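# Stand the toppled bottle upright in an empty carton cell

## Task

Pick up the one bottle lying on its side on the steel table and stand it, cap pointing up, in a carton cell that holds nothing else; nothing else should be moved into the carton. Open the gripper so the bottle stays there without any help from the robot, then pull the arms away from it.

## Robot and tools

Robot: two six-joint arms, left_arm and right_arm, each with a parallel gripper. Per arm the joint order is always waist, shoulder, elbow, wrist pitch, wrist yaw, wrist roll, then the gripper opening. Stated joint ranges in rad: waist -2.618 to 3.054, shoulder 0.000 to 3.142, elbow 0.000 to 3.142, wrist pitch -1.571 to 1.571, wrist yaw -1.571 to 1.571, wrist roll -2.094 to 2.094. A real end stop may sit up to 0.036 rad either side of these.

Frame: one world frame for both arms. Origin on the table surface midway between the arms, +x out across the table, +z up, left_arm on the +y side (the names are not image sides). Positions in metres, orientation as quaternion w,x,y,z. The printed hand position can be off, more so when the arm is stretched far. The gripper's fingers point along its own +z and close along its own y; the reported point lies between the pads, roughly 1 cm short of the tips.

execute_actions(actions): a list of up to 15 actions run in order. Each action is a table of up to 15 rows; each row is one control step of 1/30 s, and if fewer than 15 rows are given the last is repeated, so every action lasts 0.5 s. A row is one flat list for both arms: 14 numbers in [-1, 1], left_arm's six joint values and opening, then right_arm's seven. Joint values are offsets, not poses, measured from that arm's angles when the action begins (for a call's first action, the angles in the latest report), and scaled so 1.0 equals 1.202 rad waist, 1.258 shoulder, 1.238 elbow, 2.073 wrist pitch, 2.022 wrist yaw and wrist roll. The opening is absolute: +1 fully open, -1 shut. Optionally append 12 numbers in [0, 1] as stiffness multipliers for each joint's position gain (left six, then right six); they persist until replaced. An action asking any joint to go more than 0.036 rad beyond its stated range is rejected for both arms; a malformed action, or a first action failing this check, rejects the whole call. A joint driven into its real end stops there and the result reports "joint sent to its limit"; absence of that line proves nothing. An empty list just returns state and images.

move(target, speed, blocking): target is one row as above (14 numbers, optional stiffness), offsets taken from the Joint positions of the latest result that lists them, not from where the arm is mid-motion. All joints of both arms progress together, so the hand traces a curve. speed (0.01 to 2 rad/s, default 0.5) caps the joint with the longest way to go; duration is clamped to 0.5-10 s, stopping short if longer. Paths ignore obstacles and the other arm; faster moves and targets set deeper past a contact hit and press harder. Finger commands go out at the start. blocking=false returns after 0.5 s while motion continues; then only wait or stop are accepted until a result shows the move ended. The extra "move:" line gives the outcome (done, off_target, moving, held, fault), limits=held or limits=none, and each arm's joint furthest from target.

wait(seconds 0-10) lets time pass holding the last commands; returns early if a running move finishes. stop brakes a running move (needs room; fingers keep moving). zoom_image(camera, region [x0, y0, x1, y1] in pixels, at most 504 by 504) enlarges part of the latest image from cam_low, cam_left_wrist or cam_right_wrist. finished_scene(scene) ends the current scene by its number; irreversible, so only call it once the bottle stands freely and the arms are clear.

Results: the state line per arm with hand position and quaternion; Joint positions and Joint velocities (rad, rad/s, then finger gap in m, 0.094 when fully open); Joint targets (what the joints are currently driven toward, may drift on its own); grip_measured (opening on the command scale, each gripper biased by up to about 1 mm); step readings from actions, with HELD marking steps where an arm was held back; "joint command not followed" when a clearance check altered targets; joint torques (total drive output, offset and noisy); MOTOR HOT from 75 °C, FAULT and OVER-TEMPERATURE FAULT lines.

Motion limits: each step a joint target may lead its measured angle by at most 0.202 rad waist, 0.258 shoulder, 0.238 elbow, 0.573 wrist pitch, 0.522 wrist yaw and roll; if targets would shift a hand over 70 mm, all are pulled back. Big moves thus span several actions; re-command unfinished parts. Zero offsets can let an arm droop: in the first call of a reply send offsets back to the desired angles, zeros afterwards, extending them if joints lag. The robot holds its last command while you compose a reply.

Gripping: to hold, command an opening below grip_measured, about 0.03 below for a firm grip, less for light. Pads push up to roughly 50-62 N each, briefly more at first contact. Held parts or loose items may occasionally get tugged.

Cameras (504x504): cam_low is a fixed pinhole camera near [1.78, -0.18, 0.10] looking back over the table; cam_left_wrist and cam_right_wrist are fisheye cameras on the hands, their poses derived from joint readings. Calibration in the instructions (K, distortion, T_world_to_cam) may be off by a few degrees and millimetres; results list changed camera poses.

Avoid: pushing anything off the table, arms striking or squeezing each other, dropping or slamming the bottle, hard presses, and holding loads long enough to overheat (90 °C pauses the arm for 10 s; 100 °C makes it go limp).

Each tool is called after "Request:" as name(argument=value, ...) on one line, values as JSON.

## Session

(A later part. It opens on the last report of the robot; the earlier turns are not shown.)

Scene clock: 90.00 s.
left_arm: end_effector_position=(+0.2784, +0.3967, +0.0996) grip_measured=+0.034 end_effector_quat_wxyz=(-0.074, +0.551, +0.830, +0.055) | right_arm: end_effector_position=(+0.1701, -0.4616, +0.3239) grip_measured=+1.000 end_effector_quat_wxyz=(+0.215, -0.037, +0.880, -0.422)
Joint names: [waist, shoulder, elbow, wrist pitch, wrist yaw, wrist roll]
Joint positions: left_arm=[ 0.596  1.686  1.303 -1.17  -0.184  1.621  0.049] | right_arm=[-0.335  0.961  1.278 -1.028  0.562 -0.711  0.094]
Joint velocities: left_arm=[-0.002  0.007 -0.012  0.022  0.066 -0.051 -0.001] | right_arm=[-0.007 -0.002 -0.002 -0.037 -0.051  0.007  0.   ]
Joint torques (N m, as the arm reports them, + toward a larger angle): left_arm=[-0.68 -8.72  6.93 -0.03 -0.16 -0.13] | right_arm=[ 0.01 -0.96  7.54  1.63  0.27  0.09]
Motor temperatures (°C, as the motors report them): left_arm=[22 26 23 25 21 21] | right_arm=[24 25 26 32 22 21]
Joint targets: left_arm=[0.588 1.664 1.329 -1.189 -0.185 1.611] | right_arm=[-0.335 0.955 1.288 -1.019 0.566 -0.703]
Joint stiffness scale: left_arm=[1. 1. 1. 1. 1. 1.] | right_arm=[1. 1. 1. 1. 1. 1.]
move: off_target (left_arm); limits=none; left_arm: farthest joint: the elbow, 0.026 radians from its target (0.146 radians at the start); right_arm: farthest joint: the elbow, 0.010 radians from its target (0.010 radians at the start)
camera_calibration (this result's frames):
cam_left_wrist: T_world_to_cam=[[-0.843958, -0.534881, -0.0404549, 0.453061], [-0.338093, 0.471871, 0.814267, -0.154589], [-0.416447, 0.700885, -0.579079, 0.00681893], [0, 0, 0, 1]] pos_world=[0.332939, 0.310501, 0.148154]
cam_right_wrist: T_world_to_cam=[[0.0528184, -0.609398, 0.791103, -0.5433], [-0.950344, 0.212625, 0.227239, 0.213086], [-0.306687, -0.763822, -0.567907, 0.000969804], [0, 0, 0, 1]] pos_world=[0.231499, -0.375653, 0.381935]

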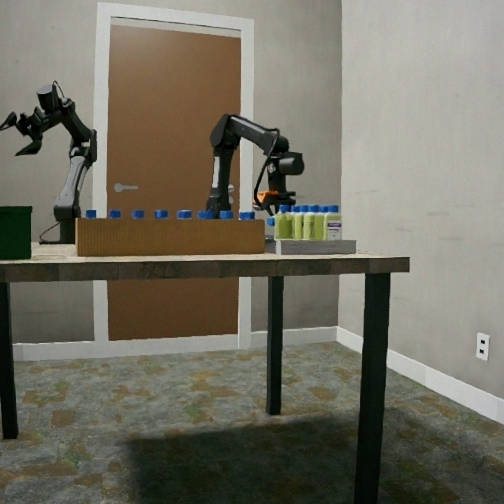

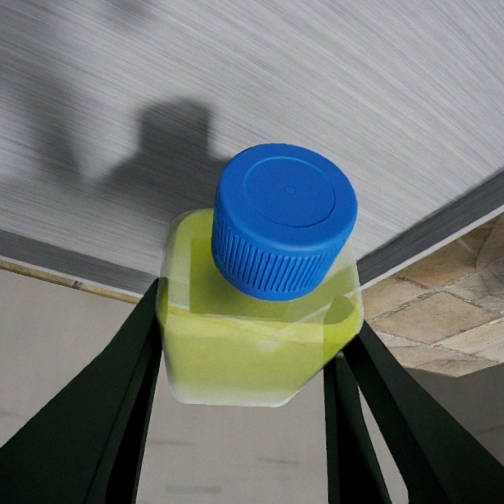

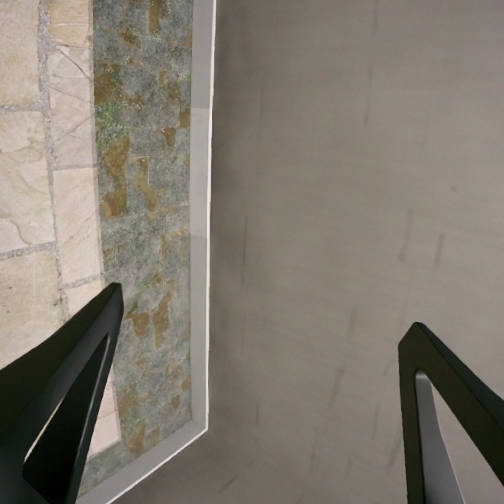

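Request:
move(target=[0.3478,-0.1033,-0.1139,0.0106,0.3927,-0.0203,-0.005, 0,-0.005,0.008,0.004,0.002,0.0035,1], speed=1.0)

Scene clock: 93.20 s.
left_arm: end_effector_position=(+0.2677, +0.3774, +0.1185) grip_measured=+0.034 end_effector_quat_wxyz=(+0.266, +0.341, +0.896, -0.098) | right_arm: end_effector_position=(+0.1701, -0.4616, +0.3239) grip_measured=+1.000 end_effector_quat_wxyz=(+0.215, -0.037, +0.880, -0.422)
Joint names: [waist, shoulder, elbow, wrist pitch, wrist yaw, wrist roll]
Joint positions: left_arm=[ 1.009  1.583  1.166 -1.158  0.575  1.589  0.049] | right_arm=[-0.335  0.961  1.278 -1.028  0.562 -0.711  0.094]
Joint velocities: left_arm=[-0.007  0.012 -0.002 -0.022 -0.037 -0.037 -0.002] | right_arm=[ 0.017  0.017  0.002 -0.037  0.007  0.022  0.   ]
Joint torques (N m, as the arm reports them, + toward a larger angle): left_arm=[ 0.38 -8.21  4.73  0.31  0.67 -0.07] | right_arm=[-0.01 -0.95  7.57  1.64  0.29  0.08]
Motor temperatures (°C, as the motors report them): left_arm=[22 26 23 25 21 21] | right_arm=[24 25 26 32 22 21]
Joint targets: left_arm=[1.014 1.556 1.162 -1.148 0.610 1.580] | right_arm=[-0.335 0.955 1.288 -1.019 0.566 -0.704]
Joint stiffness scale: left_arm=[1. 1. 1. 1. 1. 1.] | right_arm=[1. 1. 1. 1. 1. 1.]
move: off_target (left_arm); limits=none; left_arm: farthest joint: the wrist yaw, 0.035 radians from its target (0.794 radians at the start); right_arm: farthest joint: the elbow, 0.010 radians from its target (0.010 radians at the start)
camera_calibration (this result's frames):
cam_left_wrist: T_world_to_cam=[[-0.547603, -0.832337, 0.0857097, 0.452456], [-0.80874, 0.552771, 0.200956, 0.00369176], [-0.214641, 0.0407274, -0.975843, 0.269048], [0, 0, 0, 1]] pos_world=[0.308501, 0.363598, 0.223027]
cam_right_wrist: T_world_to_cam=[[0.0535136, -0.609129, 0.791264, -0.543346], [-0.950307, 0.212296, 0.227699, 0.212779], [-0.30668, -0.764129, -0.567499, 0.00069483], [0, 0, 0, 1]] pos_world=[0.231495, -0.375609, 0.381875]

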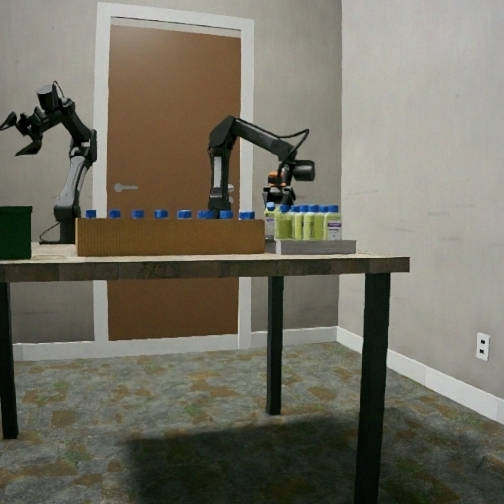

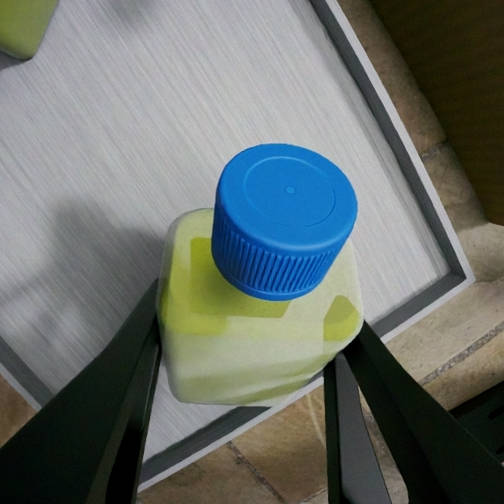

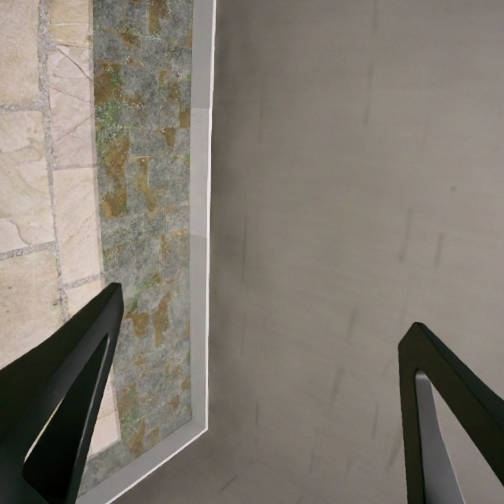

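Request:
move(target=[0.3020,0.0072,-0.3037,0.1939,0.4293,-0.0134,-0.005, 0,-0.005,0.008,0.004,0.002,0.0035,1], speed=1.1)

Scene clock: 97.13 s.
left_arm: end_effector_position=(+0.2654, +0.3995, +0.1470) grip_measured=+0.034 end_effector_quat_wxyz=(+0.631, +0.136, +0.755, -0.112) | right_arm: end_effector_position=(+0.1701, -0.4616, +0.3239) grip_measured=+1.000 end_effector_quat_wxyz=(+0.214, -0.037, +0.880, -0.422)
Joint names: [waist, shoulder, elbow, wrist pitch, wrist yaw, wrist roll]
Joint positions: left_arm=[ 1.366  1.593  0.794 -0.768  1.392  1.57   0.049] | right_arm=[-0.335  0.961  1.278 -1.028  0.562 -0.712  0.094]
Joint velocities: left_arm=[ 0.007 -0.002  0.012 -0.007 -0.037  0.022 -0.   ] | right_arm=[-0.007 -0.002 -0.012  0.007 -0.095  0.007  0.   ]
Joint torques (N m, as the arm reports them, + toward a larger angle): left_arm=[ 0.51 -5.09  4.19  0.32  1.02 -0.09] | right_arm=[ 0.03 -0.97  7.54  1.64  0.28  0.08]
Motor temperatures (°C, as the motors report them): left_arm=[22 26 23 25 22 21] | right_arm=[24 25 26 32 22 21]
Joint targets: left_arm=[1.373 1.592 0.790 -0.756 1.442 1.561] | right_arm=[-0.335 0.955 1.288 -1.019 0.566 -0.704]
Joint stiffness scale: left_arm=[1. 1. 1. 1. 1. 1.] | right_arm=[1. 1. 1. 1. 1. 1.]
move: off_target (left_arm); limits=none; left_arm: farthest joint: the wrist yaw, 0.051 radians from its target (0.868 radians at the start); right_arm: farthest joint: the elbow, 0.010 radians from its target (0.010 radians at the start)
camera_calibration (this result's frames):
cam_left_wrist: T_world_to_cam=[[-0.312297, -0.935803, 0.163535, 0.434572], [-0.803293, 0.168234, -0.571329, 0.249556], [0.507139, -0.309791, -0.804263, 0.218751], [0, 0, 0, 1]] pos_world=[0.225245, 0.432457, 0.247444]
cam_right_wrist: T_world_to_cam=[[0.0542088, -0.608859, 0.791424, -0.543391], [-0.95027, 0.211966, 0.228159, 0.212472], [-0.306672, -0.764435, -0.56709, 0.000419827], [0, 0, 0, 1]] pos_world=[0.231491, -0.375565, 0.381814]

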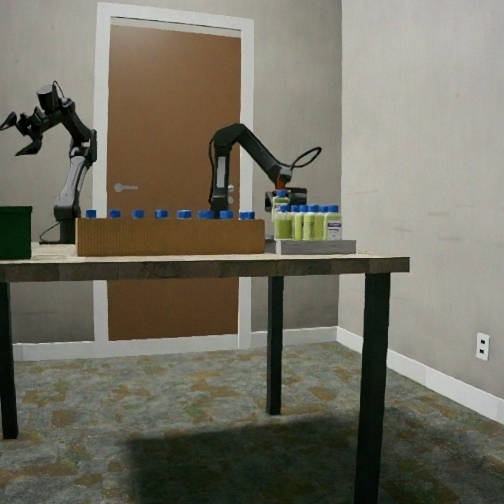

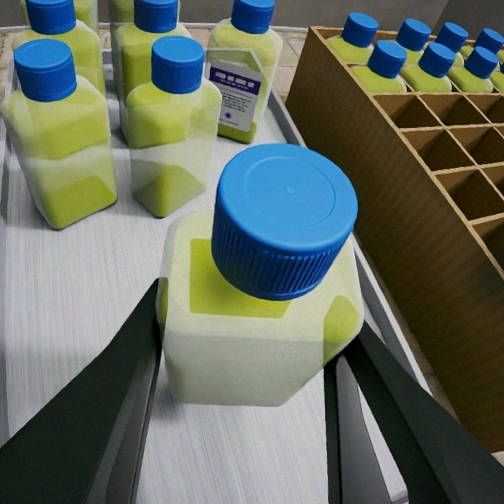

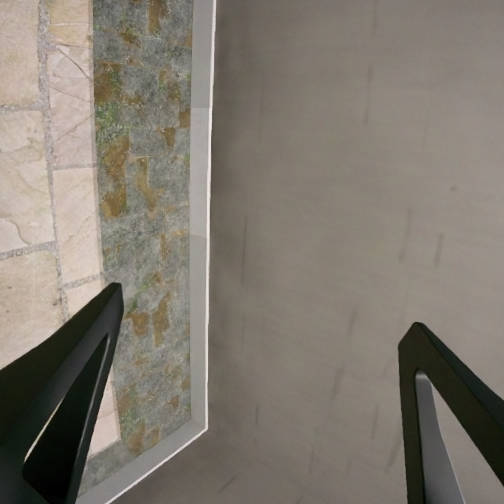

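Request:
zoom_image(camera="cam_left_wrist", region=[264, 0, 504, 240])

Request:
zoom_image(camera="cam_low", region=[230, 160, 350, 260])

Region (264, 0, 504, 240) of cam_left_wrist's 504x504 image, scaled by 2.100, with more detail than that image has.

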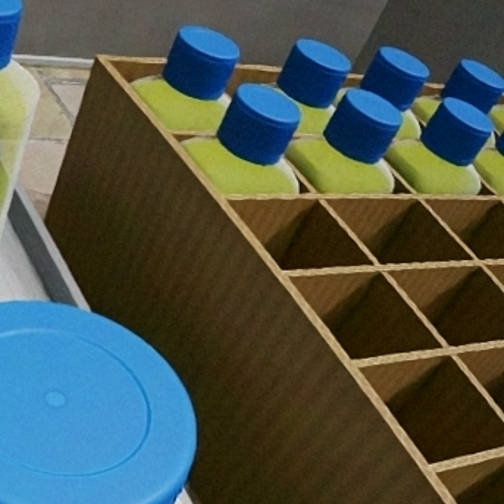

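Region (230, 160, 350, 260) of cam_low's 504x504 image, scaled by 4.200, with more detail than that image has.

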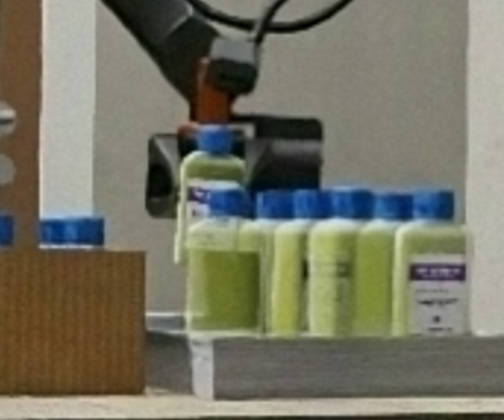

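Request:
move(target=[0.0058,0.0946,-0.0711,0.1023,0.0247,-0.0045,-0.005, 0,-0.005,0.008,0.004,0.002,0.0035,1], speed=0.3)

Scene clock: 100.23 s.
left_arm: end_effector_position=(+0.2654, +0.3995, +0.1044) grip_measured=+0.034 end_effector_quat_wxyz=(+0.631, +0.135, +0.755, -0.113) | right_arm: end_effector_position=(+0.1701, -0.4616, +0.3239) grip_measured=+1.000 end_effector_quat_wxyz=(+0.214, -0.038, +0.880, -0.422)
Joint names: [waist, shoulder, elbow, wrist pitch, wrist yaw, wrist roll]
Joint positions: left_arm=[ 1.366  1.712  0.712 -0.569  1.392  1.568  0.049] | right_arm=[-0.335  0.961  1.278 -1.028  0.562 -0.713  0.094]
Joint velocities: left_arm=[-0.007 -0.007 -0.012  0.051 -0.051  0.037 -0.   ] | right_arm=[-0.012  0.002  0.007 -0.095  0.022  0.007  0.   ]
Joint torques (N m, as the arm reports them, + toward a larger angle): left_arm=[ 0.39 -5.41  3.37  0.34  1.   -0.12] | right_arm=[-0.04 -0.97  7.49  1.63  0.27  0.1 ]
Motor temperatures (°C, as the motors report them): left_arm=[22 26 23 25 22 21] | right_arm=[24 25 26 32 22 21]
Joint targets: left_arm=[1.373 1.712 0.706 -0.557 1.442 1.560] | right_arm=[-0.335 0.955 1.288 -1.019 0.566 -0.705]
Joint stiffness scale: left_arm=[1. 1. 1. 1. 1. 1.] | right_arm=[1. 1. 1. 1. 1. 1.]
move: off_target (left_arm); limits=none; left_arm: farthest joint: the wrist yaw, 0.050 radians from its target (0.049 radians at the start); right_arm: farthest joint: the elbow, 0.010 radians from its target (0.010 radians at the start)
camera_calibration (this result's frames):
cam_left_wrist: T_world_to_cam=[[-0.311933, -0.935397, 0.166526, 0.44102], [-0.803927, 0.166445, -0.570962, 0.22604], [0.506359, -0.311977, -0.80391, 0.1855], [0, 0, 0, 1]] pos_world=[0.225359, 0.432777, 0.204745]
cam_right_wrist: T_world_to_cam=[[0.0545564, -0.608724, 0.791504, -0.543414], [-0.950252, 0.211802, 0.228389, 0.212318], [-0.306668, -0.764588, -0.566886, 0.000282314], [0, 0, 0, 1]] pos_world=[0.231489, -0.375543, 0.381783]

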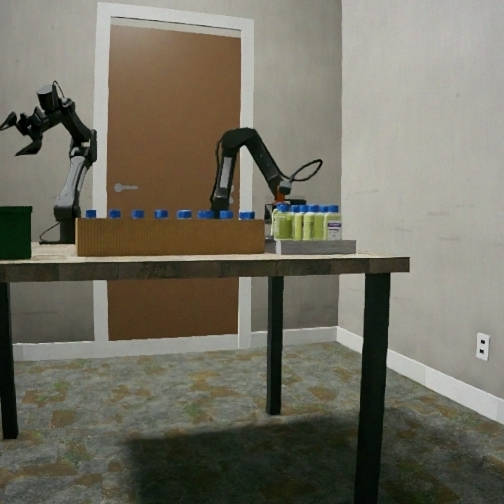

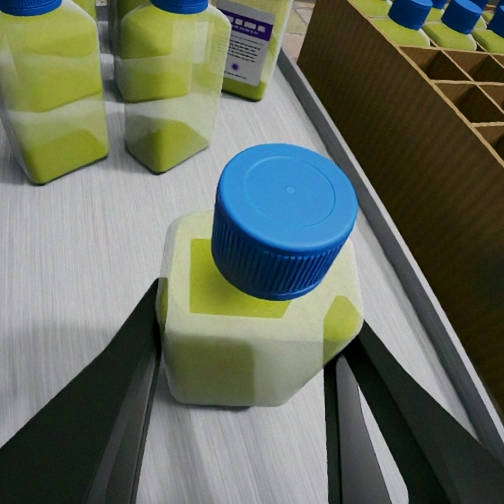

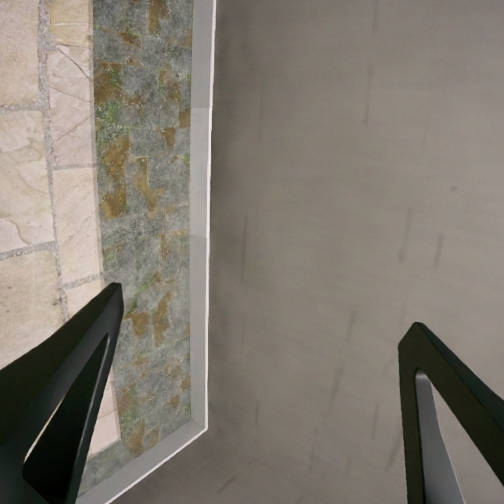

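Request:
zoom_image(camera="cam_low", region=[250, 180, 330, 260])

Region (250, 180, 330, 260) of cam_low's 504x504 image, scaled by 6.300, with more detail than that image has.

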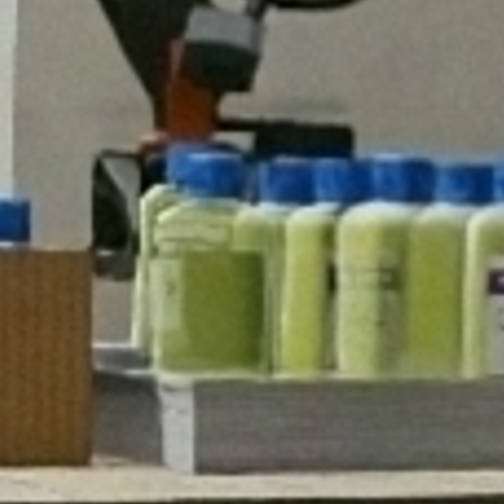

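Request:
execute_actions(actions=[[[0.0058,0.001,-0.0055,0.007,0.0247,-0.004,-0.005, 0,-0.005,0.008,0.004,0.002,0.0035,1],[0.0058,0.0025,-0.0062,0.0083,0.0247,-0.004,-0.005, 0,-0.005,0.008,0.004,0.002,0.0035,1],[0.0058,0.0045,-0.0072,0.0101,0.0247,-0.004,-0.005, 0,-0.005,0.008,0.004,0.002,0.0035,1],[0.0058,0.0065,-0.0082,0.0119,0.0247,-0.004,-0.005, 0,-0.005,0.008,0.004,0.002,0.0035,1],[0.0058,0.0085,-0.0092,0.0137,0.0247,-0.004,-0.005, 0,-0.005,0.008,0.004,0.002,0.0035,1],[0.0058,0.0105,-0.0102,0.0155,0.0247,-0.004,-0.005, 0,-0.005,0.008,0.004,0.002,0.0035,1],[0.0058,0.0125,-0.0112,0.0173,0.0247,-0.004,-0.005, 0,-0.005,0.008,0.004,0.002,0.0035,1],[0.0058,0.0145,-0.0122,0.0191,0.0247,-0.004,-0.005, 0,-0.005,0.008,0.004,0.002,0.0035,1],[0.0058,0.0165,-0.0132,0.0209,0.0247,-0.004,-0.005, 0,-0.005,0.008,0.004,0.002,0.0035,1],[0.0058,0.0183,-0.0142,0.0226,0.0247,-0.004,-0.005, 0,-0.005,0.008,0.004,0.002,0.0035,1],[0.0058,0.0199,-0.0150,0.0240,0.0247,-0.004,-0.005, 0,-0.005,0.008,0.004,0.002,0.0035,1],[0.0058,0.0212,-0.0157,0.0252,0.0247,-0.004,-0.005, 0,-0.005,0.008,0.004,0.002,0.0035,1],[0.0058,0.0222,-0.0162,0.0261,0.0247,-0.004,-0.005, 0,-0.005,0.008,0.004,0.002,0.0035,1],[0.0058,0.0229,-0.0166,0.0267,0.0247,-0.004,-0.005, 0,-0.005,0.008,0.004,0.002,0.0035,1]]])

Request:
wait(seconds=0.4)

Scene clock: 102.63 s.
left_arm: end_effector_position=(+0.2652, +0.3990, +0.0966) grip_measured=+0.034 end_effector_quat_wxyz=(+0.632, +0.133, +0.755, -0.114) | right_arm: end_effector_position=(+0.1701, -0.4616, +0.3239) grip_measured=+1.000 end_effector_quat_wxyz=(+0.214, -0.038, +0.880, -0.422)
Joint names: [waist, shoulder, elbow, wrist pitch, wrist yaw, wrist roll]
Joint positions: left_arm=[ 1.366  1.738  0.699 -0.534  1.394  1.568  0.049] | right_arm=[-0.335  0.961  1.278 -1.028  0.562 -0.713  0.094]
Joint velocities: left_arm=[-0.007  0.042 -0.012  0.022 -0.066  0.007  0.   ] | right_arm=[-0.007 -0.002 -0.012 -0.007  0.066 -0.007  0.   ]
Joint torques (N m, as the arm reports them, + toward a larger angle): left_arm=[ 0.57 -5.29  3.44  0.34  1.01 -0.08] | right_arm=[ 0.03 -0.92  7.53  1.64  0.28  0.08]
Motor temperatures (°C, as the motors report them): left_arm=[22 26 23 25 22 21] | right_arm=[24 25 26 32 22 21]
Joint targets: left_arm=[1.373 1.740 0.691 -0.513 1.442 1.560] | right_arm=[-0.335 0.955 1.288 -1.019 0.566 -0.705]
Joint stiffness scale: left_arm=[1. 1. 1. 1. 1. 1.] | right_arm=[1. 1. 1. 1. 1. 1.]
Step readings (joint positions):
0: left_arm=[1.366 1.712 0.712 -0.568 1.393 1.568] | right_arm=[-0.335 0.961 1.278 -1.028 0.562 -0.713]
1: left_arm=[1.366 1.712 0.712 -0.568 1.393 1.568] | right_arm=[-0.335 0.961 1.278 -1.028 0.562 -0.713]
2: left_arm=[1.366 1.712 0.712 -0.567 1.393 1.568] | right_arm=[-0.335 0.961 1.278 -1.028 0.562 -0.713]
4: left_arm=[1.366 1.712 0.712 -0.564 1.393 1.568] | right_arm=[-0.335 0.961 1.278 -1.028 0.562 -0.713]
8: left_arm=[1.366 1.721 0.712 -0.554 1.393 1.568] | right_arm=[-0.335 0.961 1.278 -1.028 0.562 -0.713]
15: Joint positions above
camera_calibration (this result's frames):
cam_left_wrist: T_world_to_cam=[[-0.31193, -0.934644, 0.170708, 0.441056], [-0.803939, 0.163893, -0.571682, 0.22267], [0.506342, -0.315563, -0.80252, 0.180467], [0, 0, 0, 1]] pos_world=[0.225213, 0.432685, 0.196833]
cam_right_wrist: T_world_to_cam=[[0.0545564, -0.608724, 0.791504, -0.543414], [-0.950252, 0.211802, 0.228389, 0.212318], [-0.306668, -0.764588, -0.566886, 0.000282314], [0, 0, 0, 1]] pos_world=[0.231489, -0.375543, 0.381783]

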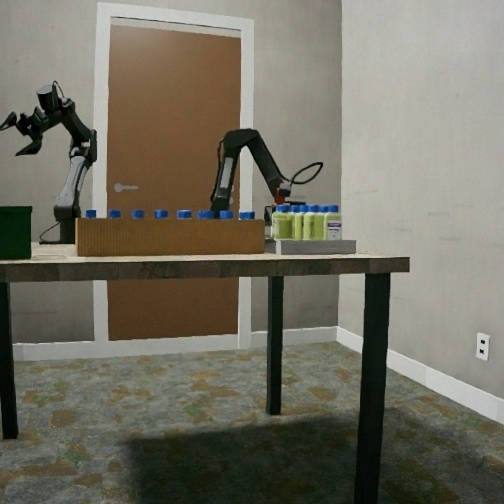

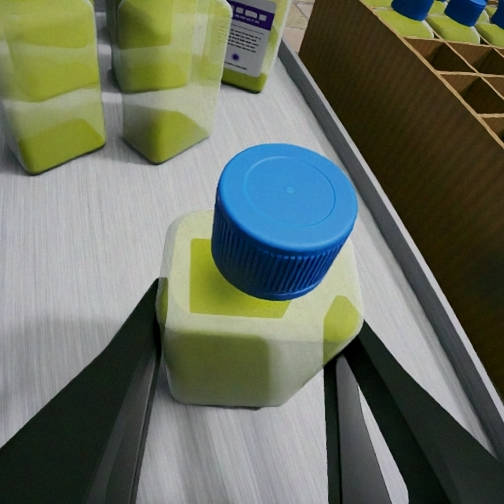

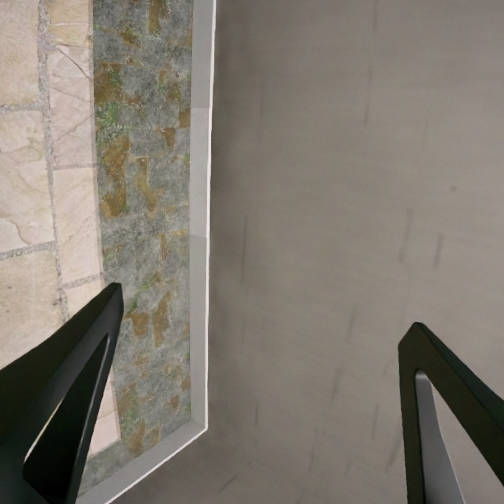

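Scene clock: 103.03 s.
left_arm: end_effector_position=(+0.2655, +0.3996, +0.0963) grip_measured=+0.034 end_effector_quat_wxyz=(+0.632, +0.135, +0.755, -0.112) | right_arm: end_effector_position=(+0.1701, -0.4616, +0.3239) grip_measured=+1.000 end_effector_quat_wxyz=(+0.214, -0.038, +0.880, -0.422)
Joint names: [waist, shoulder, elbow, wrist pitch, wrist yaw, wrist roll]
Joint positions: left_arm=[ 1.366  1.739  0.698 -0.526  1.394  1.568  0.049] | right_arm=[-0.335  0.961  1.278 -1.028  0.562 -0.713  0.094]
Joint velocities: left_arm=[-0.002 -0.002  0.007  0.037  0.007 -0.022 -0.002] | right_arm=[-0.012 -0.012 -0.002  0.022  0.037 -0.066  0.   ]
Joint torques (N m, as the arm reports them, + toward a larger angle): left_arm=[ 0.42 -5.36  3.18  0.33  1.04 -0.09] | right_arm=[ 0.03 -0.96  7.54  1.63  0.29  0.09]
Motor temperatures (°C, as the motors report them): left_arm=[22 26 23 25 22 21] | right_arm=[24 25 26 32 22 21]
Joint targets: left_arm=[1.373 1.740 0.691 -0.513 1.442 1.560] | right_arm=[-0.335 0.955 1.288 -1.019 0.566 -0.705]
Joint stiffness scale: left_arm=[1. 1. 1. 1. 1. 1.] | right_arm=[1. 1. 1. 1. 1. 1.]
wait: 0.40 s; no rest
camera_calibration (this result's frames):
cam_left_wrist: T_world_to_cam=[[-0.312221, -0.935626, 0.164687, 0.442775], [-0.80274, 0.167118, -0.572433, 0.220991], [0.508061, -0.310927, -0.803242, 0.177992], [0, 0, 0, 1]] pos_world=[0.225211, 0.432683, 0.196554]
cam_right_wrist: T_world_to_cam=[[0.0545564, -0.608724, 0.791504, -0.543414], [-0.950252, 0.211802, 0.228389, 0.212318], [-0.306668, -0.764588, -0.566886, 0.000282314], [0, 0, 0, 1]] pos_world=[0.231489, -0.375543, 0.381783]

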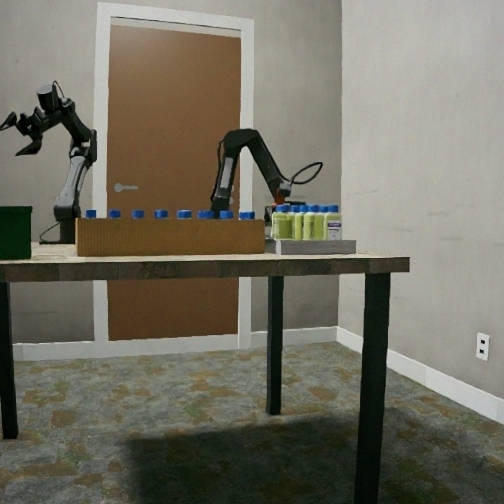

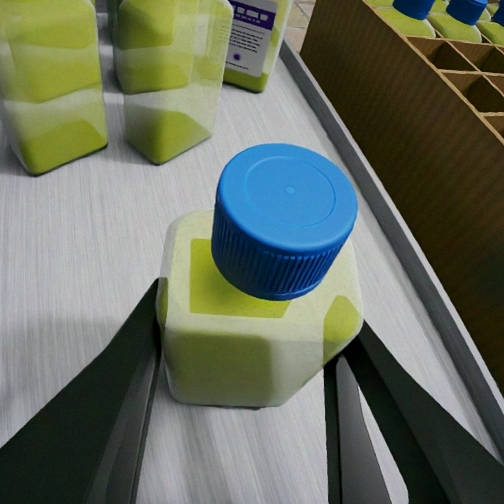

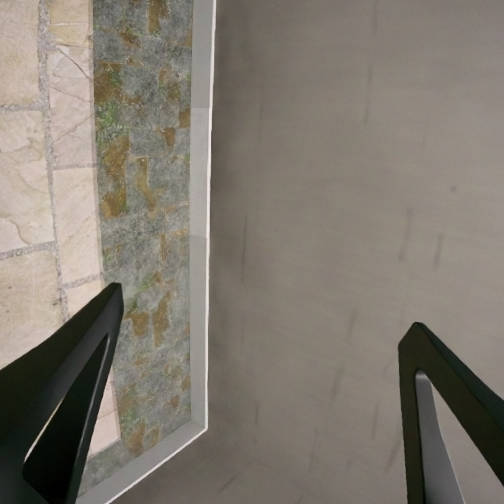

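Request:
execute_actions(actions=[])

Scene clock: 105.03 s.
left_arm: end_effector_position=(+0.2655, +0.3996, +0.0963) grip_measured=+0.034 end_effector_quat_wxyz=(+0.632, +0.135, +0.755, -0.112) | right_arm: end_effector_position=(+0.1701, -0.4616, +0.3239) grip_measured=+1.000 end_effector_quat_wxyz=(+0.214, -0.038, +0.880, -0.422)
Joint names: [waist, shoulder, elbow, wrist pitch, wrist yaw, wrist roll]
Joint positions: left_arm=[ 1.366  1.739  0.698 -0.525  1.394  1.568  0.049] | right_arm=[-0.335  0.961  1.278 -1.028  0.562 -0.713  0.094]
Joint velocities: left_arm=[-0.017 -0.012  0.002 -0.007 -0.022 -0.081  0.001] | right_arm=[-0.002  0.002 -0.007  0.051 -0.051  0.022  0.   ]
Joint torques (N m, as the arm reports them, + toward a larger angle): left_arm=[ 0.35 -5.44  3.22  0.34  1.04 -0.07] | right_arm=[-0.01 -0.94  7.56  1.63  0.28  0.08]
Motor temperatures (°C, as the motors report them): left_arm=[22 26 23 25 22 21] | right_arm=[24 25 26 32 22 21]
Joint targets: left_arm=[1.373 1.740 0.691 -0.513 1.442 1.560] | right_arm=[-0.335 0.955 1.288 -1.019 0.566 -0.705]
Joint stiffness scale: left_arm=[1. 1. 1. 1. 1. 1.] | right_arm=[1. 1. 1. 1. 1. 1.]
camera_calibration (this result's frames):
cam_left_wrist: T_world_to_cam=[[-0.312265, -0.935744, 0.163935, 0.442983], [-0.802589, 0.167528, -0.572525, 0.220805], [0.508273, -0.310352, -0.803331, 0.177724], [0, 0, 0, 1]] pos_world=[0.225211, 0.432684, 0.196567]
cam_right_wrist: T_world_to_cam=[[0.0545564, -0.608724, 0.791504, -0.543414], [-0.950252, 0.211802, 0.228389, 0.212318], [-0.306668, -0.764588, -0.566886, 0.000282314], [0, 0, 0, 1]] pos_world=[0.231489, -0.375543, 0.381783]

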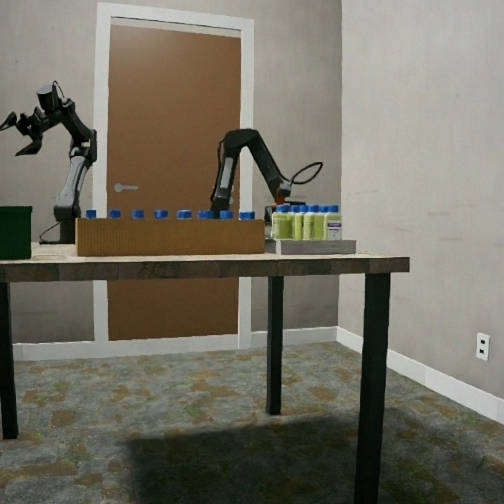

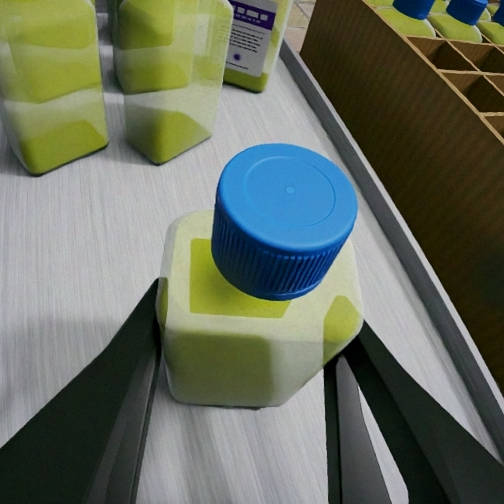

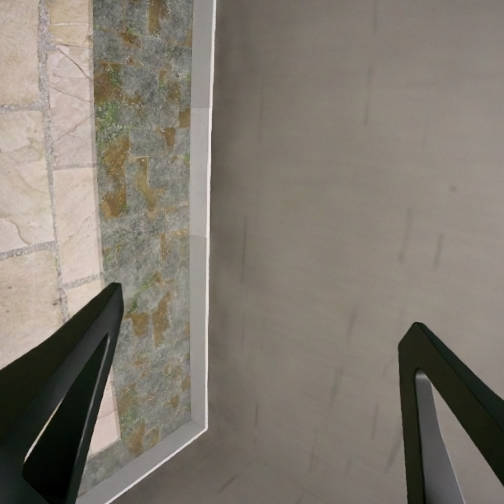

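Request:
zoom_image(camera="cam_low", region=[255, 185, 355, 265])

Region (255, 185, 355, 265) of cam_low's 504x504 image, scaled by 5.040, with more detail than that image has; it fills the top 403 rows of this view, and the rest is white.

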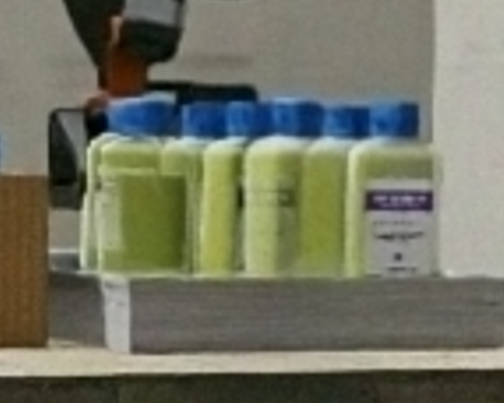

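Request:
zoom_image(camera="cam_low", region=[262, 195, 312, 250])

Region (262, 195, 312, 250) of cam_low's 504x504 image, scaled by 9.164, with more detail than that image has; it fills the left 458 columns of this view, and the rest is white.

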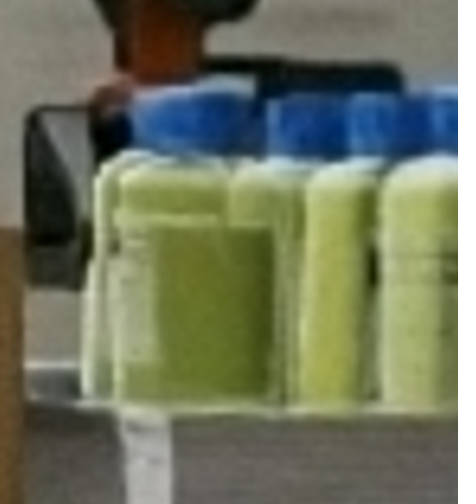

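Request:
execute_actions(actions=[[[0.0058,0.002,-0.0063,0.007,0.0237,-0.004,-0.005,0,-0.005,0.008,0.004,0.002,0.0035,1],[0.0058,0.003,-0.007,0.008,0.0237,-0.004,-0.005,0,-0.005,0.008,0.004,0.002,0.0035,1],[0.0058,0.004,-0.0075,0.009,0.0237,-0.004,-0.005,0,-0.005,0.008,0.004,0.002,0.0035,1],[0.0058,0.005,-0.008,0.010,0.0237,-0.004,-0.005,0,-0.005,0.008,0.004,0.002,0.0035,1],[0.0058,0.006,-0.0085,0.011,0.0237,-0.004,-0.005,0,-0.005,0.008,0.004,0.002,0.0035,1],[0.0058,0.007,-0.009,0.012,0.0237,-0.004,-0.005,0,-0.005,0.008,0.004,0.002,0.0035,1],[0.0058,0.0084,-0.0097,0.0128,0.0237,-0.004,-0.005,0,-0.005,0.008,0.004,0.002,0.0035,1]]])

Scene clock: 107.83 s.
left_arm: end_effector_position=(+0.2659, +0.4007, +0.0945) grip_measured=+0.034 end_effector_quat_wxyz=(+0.632, +0.137, +0.754, -0.110) | right_arm: end_effector_position=(+0.1701, -0.4616, +0.3239) grip_measured=+1.000 end_effector_quat_wxyz=(+0.214, -0.038, +0.880, -0.422)
Joint names: [waist, shoulder, elbow, wrist pitch, wrist yaw, wrist roll]
Joint positions: left_arm=[ 1.366  1.747  0.698 -0.512  1.394  1.568  0.049] | right_arm=[-0.335  0.961  1.278 -1.028  0.562 -0.713  0.094]
Joint velocities: left_arm=[-0.007 -0.007 -0.002 -0.007 -0.11  -0.051 -0.   ] | right_arm=[ 0.012  0.027  0.002 -0.051 -0.007  0.081  0.   ]
Joint torques (N m, as the arm reports them, + toward a larger angle): left_arm=[ 0.57 -5.5   2.9   0.3   1.03 -0.06] | right_arm=[ 0.   -0.95  7.57  1.63  0.28  0.08]
Motor temperatures (°C, as the motors report them): left_arm=[22 26 23 25 22 21] | right_arm=[24 25 26 32 22 21]
Joint targets: left_arm=[1.373 1.749 0.686 -0.499 1.442 1.560] | right_arm=[-0.335 0.955 1.288 -1.019 0.566 -0.705]
Joint stiffness scale: left_arm=[1. 1. 1. 1. 1. 1.] | right_arm=[1. 1. 1. 1. 1. 1.]
Step readings (joint positions):
0: left_arm=[1.366 1.739 0.698 -0.525 1.394 1.568] | right_arm=[-0.335 0.961 1.278 -1.028 0.562 -0.713]
1: left_arm=[1.366 1.739 0.698 -0.525 1.394 1.568] | right_arm=[-0.335 0.961 1.278 -1.028 0.562 -0.713]
2: left_arm=[1.366 1.739 0.698 -0.524 1.394 1.568] | right_arm=[-0.335 0.961 1.278 -1.028 0.562 -0.713]
4: left_arm=[1.366 1.739 0.698 -0.522 1.394 1.568] | right_arm=[-0.335 0.961 1.278 -1.028 0.562 -0.713]
8: left_arm=[1.366 1.741 0.698 -0.515 1.394 1.568] | right_arm=[-0.335 0.961 1.278 -1.028 0.562 -0.713]
15: Joint positions above
camera_calibration (this result's frames):
cam_left_wrist: T_world_to_cam=[[-0.312603, -0.936473, 0.159055, 0.445262], [-0.8014, 0.17012, -0.573426, 0.218668], [0.509939, -0.306721, -0.803669, 0.174557], [0, 0, 0, 1]] pos_world=[0.225417, 0.433316, 0.194854]
cam_right_wrist: T_world_to_cam=[[0.0545564, -0.608724, 0.791504, -0.543414], [-0.950252, 0.211802, 0.228389, 0.212318], [-0.306668, -0.764588, -0.566886, 0.000282314], [0, 0, 0, 1]] pos_world=[0.231489, -0.375543, 0.381783]

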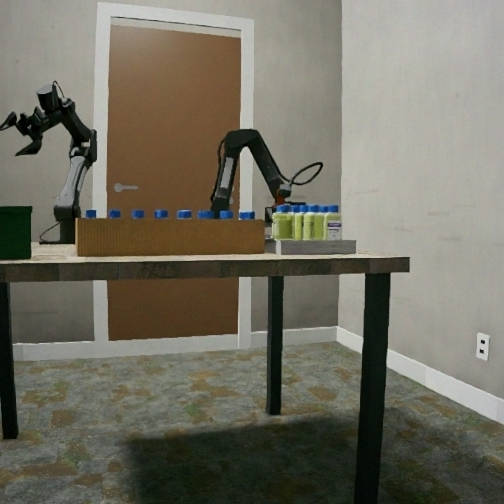

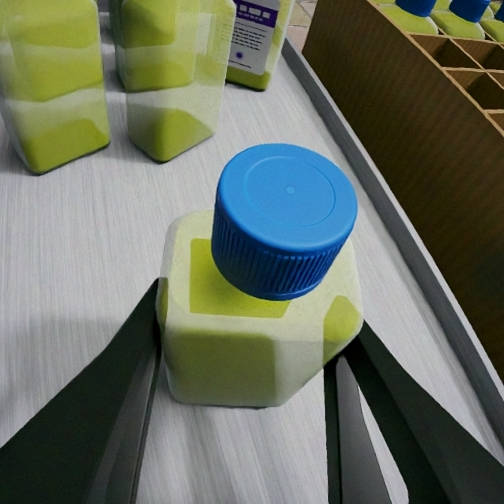

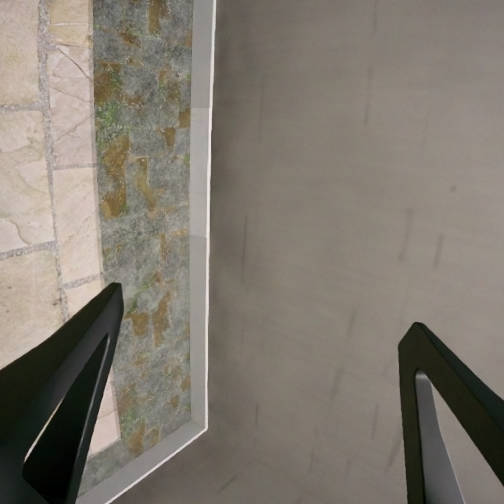

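Request:
execute_actions(actions=[[[0.0058,0.002,-0.0105,0.0063,0.0237,-0.004,-0.005,0,-0.005,0.008,0.004,0.002,0.0035,1],[0.0058,0.003,-0.011,0.0063,0.0237,-0.004,-0.005,0,-0.005,0.008,0.004,0.002,0.0035,1],[0.0058,0.004,-0.0115,0.0063,0.0237,-0.004,-0.005,0,-0.005,0.008,0.004,0.002,0.0035,1],[0.0058,0.005,-0.012,0.0063,0.0237,-0.004,-0.005,0,-0.005,0.008,0.004,0.002,0.0035,1],[0.0058,0.006,-0.0125,0.0063,0.0237,-0.004,-0.005,0,-0.005,0.008,0.004,0.002,0.0035,1],[0.0058,0.0072,-0.0129,0.0063,0.0237,-0.004,-0.005,0,-0.005,0.008,0.004,0.002,0.0035,1]]])

Scene clock: 109.97 s.
left_arm: end_effector_position=(+0.2659, +0.4008, +0.0945) grip_measured=+0.034 end_effector_quat_wxyz=(+0.633, +0.137, +0.754, -0.110) | right_arm: end_effector_position=(+0.1701, -0.4616, +0.3239) grip_measured=+1.000 end_effector_quat_wxyz=(+0.214, -0.038, +0.880, -0.422)
Joint names: [waist, shoulder, elbow, wrist pitch, wrist yaw, wrist roll]
Joint positions: left_arm=[ 1.366  1.747  0.698 -0.511  1.394  1.568  0.049] | right_arm=[-0.335  0.961  1.278 -1.028  0.562 -0.713  0.094]
Joint velocities: left_arm=[-0.012 -0.012  0.012 -0.007  0.066  0.037 -0.   ] | right_arm=[ 0.017 -0.012  0.002  0.022 -0.081 -0.081  0.   ]
Joint torques (N m, as the arm reports them, + toward a larger angle): left_arm=[ 0.44 -4.87  2.56  0.32  1.02 -0.07] | right_arm=[ 0.03 -0.98  7.57  1.63  0.28  0.08]
Motor temperatures (°C, as the motors report them): left_arm=[22 26 23 25 22 21] | right_arm=[24 25 26 32 22 21]
Joint targets: left_arm=[1.373 1.756 0.682 -0.499 1.442 1.560] | right_arm=[-0.335 0.955 1.288 -1.019 0.566 -0.705]
Joint stiffness scale: left_arm=[1. 1. 1. 1. 1. 1.] | right_arm=[1. 1. 1. 1. 1. 1.]
Step readings (joint positions):
0: left_arm=[1.366 1.747 0.698 -0.511 1.394 1.568] | right_arm=[-0.335 0.961 1.278 -1.028 0.562 -0.713]
1: left_arm=[1.366 1.747 0.698 -0.511 1.394 1.568] | right_arm=[-0.335 0.961 1.278 -1.028 0.562 -0.713]
2: left_arm=[1.366 1.747 0.698 -0.511 1.394 1.568] | right_arm=[-0.335 0.961 1.278 -1.028 0.562 -0.713]
4: left_arm=[1.366 1.747 0.698 -0.511 1.394 1.568] | right_arm=[-0.335 0.961 1.278 -1.028 0.562 -0.713]
8: left_arm=[1.366 1.747 0.698 -0.511 1.394 1.568] | right_arm=[-0.335 0.961 1.278 -1.028 0.562 -0.713]
15: Joint positions above
camera_calibration (this result's frames):
cam_left_wrist: T_world_to_cam=[[-0.312665, -0.936643, 0.157926, 0.445568], [-0.801172, 0.170736, -0.573561, 0.218387], [0.510258, -0.305859, -0.803796, 0.174152], [0, 0, 0, 1]] pos_world=[0.225417, 0.433317, 0.194874]
cam_right_wrist: T_world_to_cam=[[0.0545564, -0.608724, 0.791504, -0.543414], [-0.950252, 0.211802, 0.228389, 0.212318], [-0.306668, -0.764588, -0.566886, 0.000282314], [0, 0, 0, 1]] pos_world=[0.231489, -0.375543, 0.381783]

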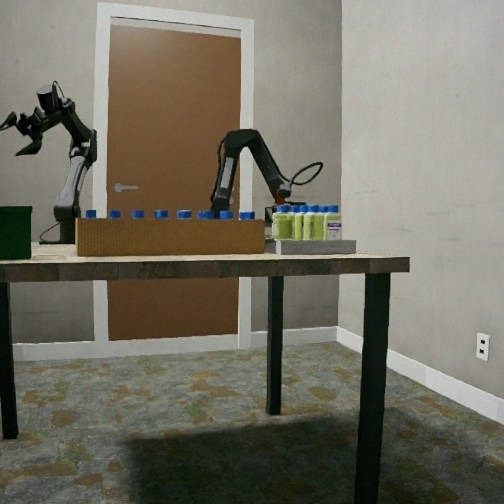

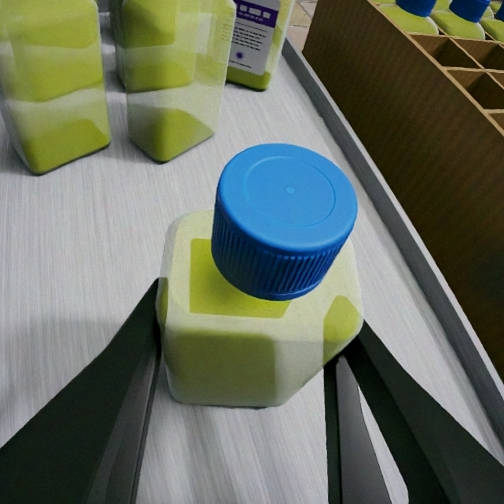

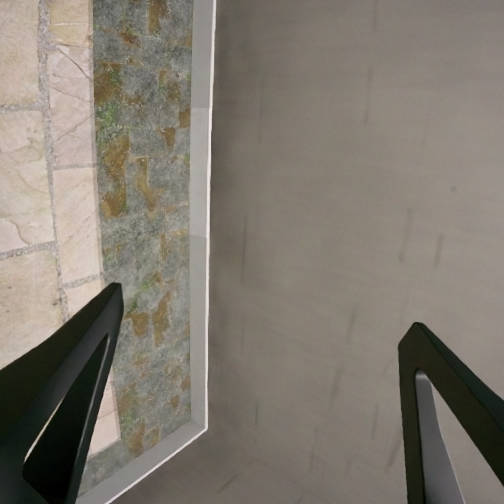

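Request:
execute_actions(actions=[[[0.0058,0.005,-0.010,0.0063,0.0237,-0.004,-0.005,0,-0.005,0.008,0.004,0.002,0.0035,1],[0.0058,0.004,-0.009,0.0063,0.0237,-0.004,-0.005,0,-0.005,0.008,0.004,0.002,0.0035,1],[0.0058,0.003,-0.008,0.0063,0.0237,-0.004,0.01,0,-0.005,0.008,0.004,0.002,0.0035,1],[0.0058,0.003,-0.007,0.0063,0.0237,-0.004,0.02,0,-0.005,0.008,0.004,0.002,0.0035,1],[0.0058,0.003,-0.007,0.0063,0.0237,-0.004,0.03,0,-0.005,0.008,0.004,0.002,0.0035,1],[0.0058,0.003,-0.007,0.0063,0.0237,-0.004,0.04,0,-0.005,0.008,0.004,0.002,0.0035,1],[0.0058,0.003,-0.007,0.0063,0.0237,-0.004,0.05,0,-0.005,0.008,0.004,0.002,0.0035,1],[0.0058,0.003,-0.007,0.0063,0.0237,-0.004,0.07,0,-0.005,0.008,0.004,0.002,0.0035,1],[0.0058,0.003,-0.007,0.0063,0.0237,-0.004,0.10,0,-0.005,0.008,0.004,0.002,0.0035,1],[0.0058,0.003,-0.007,0.0063,0.0237,-0.004,0.15,0,-0.005,0.008,0.004,0.002,0.0035,1],[0.0058,0.003,-0.007,0.0063,0.0237,-0.004,0.22,0,-0.005,0.008,0.004,0.002,0.0035,1],[0.0058,0.003,-0.007,0.0063,0.0237,-0.004,0.30,0,-0.005,0.008,0.004,0.002,0.0035,1],[0.0058,0.003,-0.007,0.0063,0.0237,-0.004,0.40,0,-0.005,0.008,0.004,0.002,0.0035,1],[0.0058,0.003,-0.007,0.0063,0.0237,-0.004,0.50,0,-0.005,0.008,0.004,0.002,0.0035,1],[0.0058,0.003,-0.007,0.0063,0.0237,-0.004,0.60,0,-0.005,0.008,0.004,0.002,0.0035,1]]])

Scene clock: 111.97 s.
left_arm: end_effector_position=(+0.2664, +0.4008, +0.0973) grip_measured=+0.544 end_effector_quat_wxyz=(+0.639, +0.137, +0.749, -0.110) | right_arm: end_effector_position=(+0.1701, -0.4616, +0.3239) grip_measured=+1.000 end_effector_quat_wxyz=(+0.214, -0.038, +0.880, -0.422)
Joint names: [waist, shoulder, elbow, wrist pitch, wrist yaw, wrist roll]
Joint positions: left_arm=[ 1.366  1.747  0.698 -0.509  1.41   1.568  0.073] | right_arm=[-0.335  0.961  1.278 -1.028  0.562 -0.713  0.094]
Joint velocities: left_arm=[-0.012 -0.012  0.002 -0.037 -0.051 -0.051  0.111] | right_arm=[-0.002  0.022 -0.002  0.007 -0.007  0.095  0.   ]
Joint torques (N m, as the arm reports them, + toward a larger angle): left_arm=[ 0.53 -5.53  3.13  0.31  0.78 -0.09] | right_arm=[ 0.01 -0.96  7.54  1.63  0.27  0.08]
Motor temperatures (°C, as the motors report them): left_arm=[22 26 22 25 22 21] | right_arm=[24 25 26 32 22 21]
Joint targets: left_arm=[1.373 1.751 0.689 -0.497 1.442 1.560] | right_arm=[-0.335 0.955 1.288 -1.019 0.566 -0.705]
Joint stiffness scale: left_arm=[1. 1. 1. 1. 1. 1.] | right_arm=[1. 1. 1. 1. 1. 1.]
Step readings (joint positions):
0: left_arm=[1.366 1.747 0.698 -0.511 1.394 1.568] | right_arm=[-0.335 0.961 1.278 -1.028 0.562 -0.713]
1: left_arm=[1.366 1.747 0.698 -0.511 1.394 1.568] | right_arm=[-0.335 0.961 1.278 -1.028 0.562 -0.713]
2: left_arm=[1.366 1.747 0.698 -0.510 1.394 1.568] | right_arm=[-0.335 0.961 1.278 -1.028 0.562 -0.713]
4: left_arm=[1.366 1.747 0.698 -0.510 1.394 1.568] | right_arm=[-0.335 0.961 1.278 -1.028 0.562 -0.713]
8: left_arm=[1.366 1.747 0.698 -0.510 1.394 1.568] | right_arm=[-0.335 0.961 1.278 -1.028 0.562 -0.713]
15: Joint positions above
camera_calibration (this result's frames):
cam_left_wrist: T_world_to_cam=[[-0.315215, -0.935899, 0.157266, 0.445672], [-0.792201, 0.168245, -0.58661, 0.220283], [0.522549, -0.309495, -0.794453, 0.173422], [0, 0, 0, 1]] pos_world=[0.22437, 0.433716, 0.196907]
cam_right_wrist: T_world_to_cam=[[0.0545564, -0.608724, 0.791504, -0.543414], [-0.950252, 0.211802, 0.228389, 0.212318], [-0.306668, -0.764588, -0.566886, 0.000282314], [0, 0, 0, 1]] pos_world=[0.231489, -0.375543, 0.381783]

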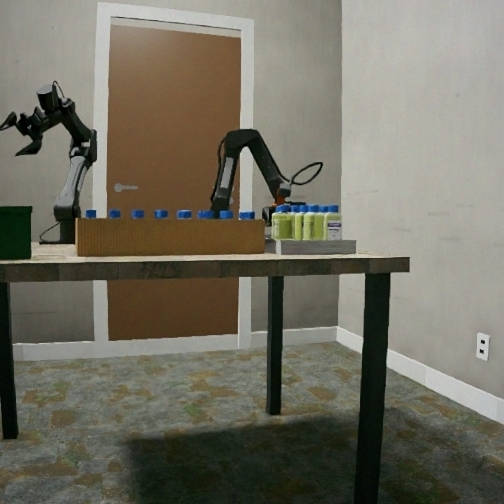

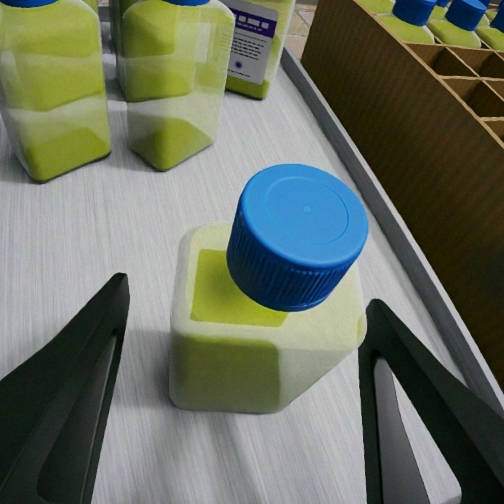

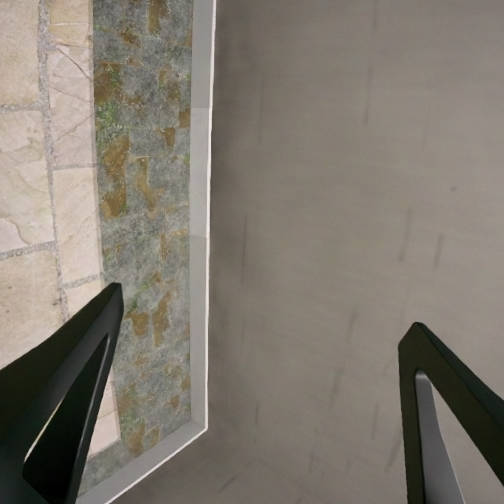

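Request:
zoom_image(camera="cam_left_wrist", region=[120, 140, 420, 440])

Region (120, 140, 420, 440) of cam_left_wrist's 504x504 image, scaled by 1.680, with more detail than that image has.

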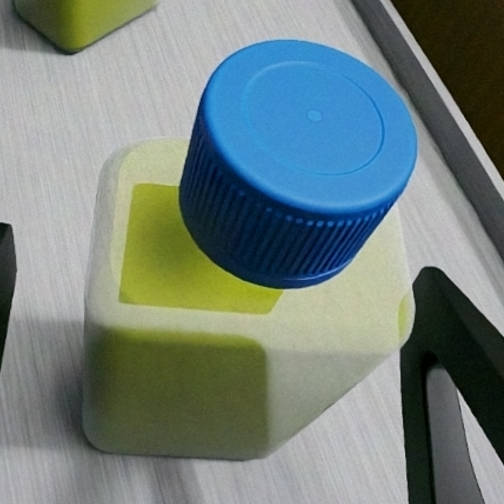

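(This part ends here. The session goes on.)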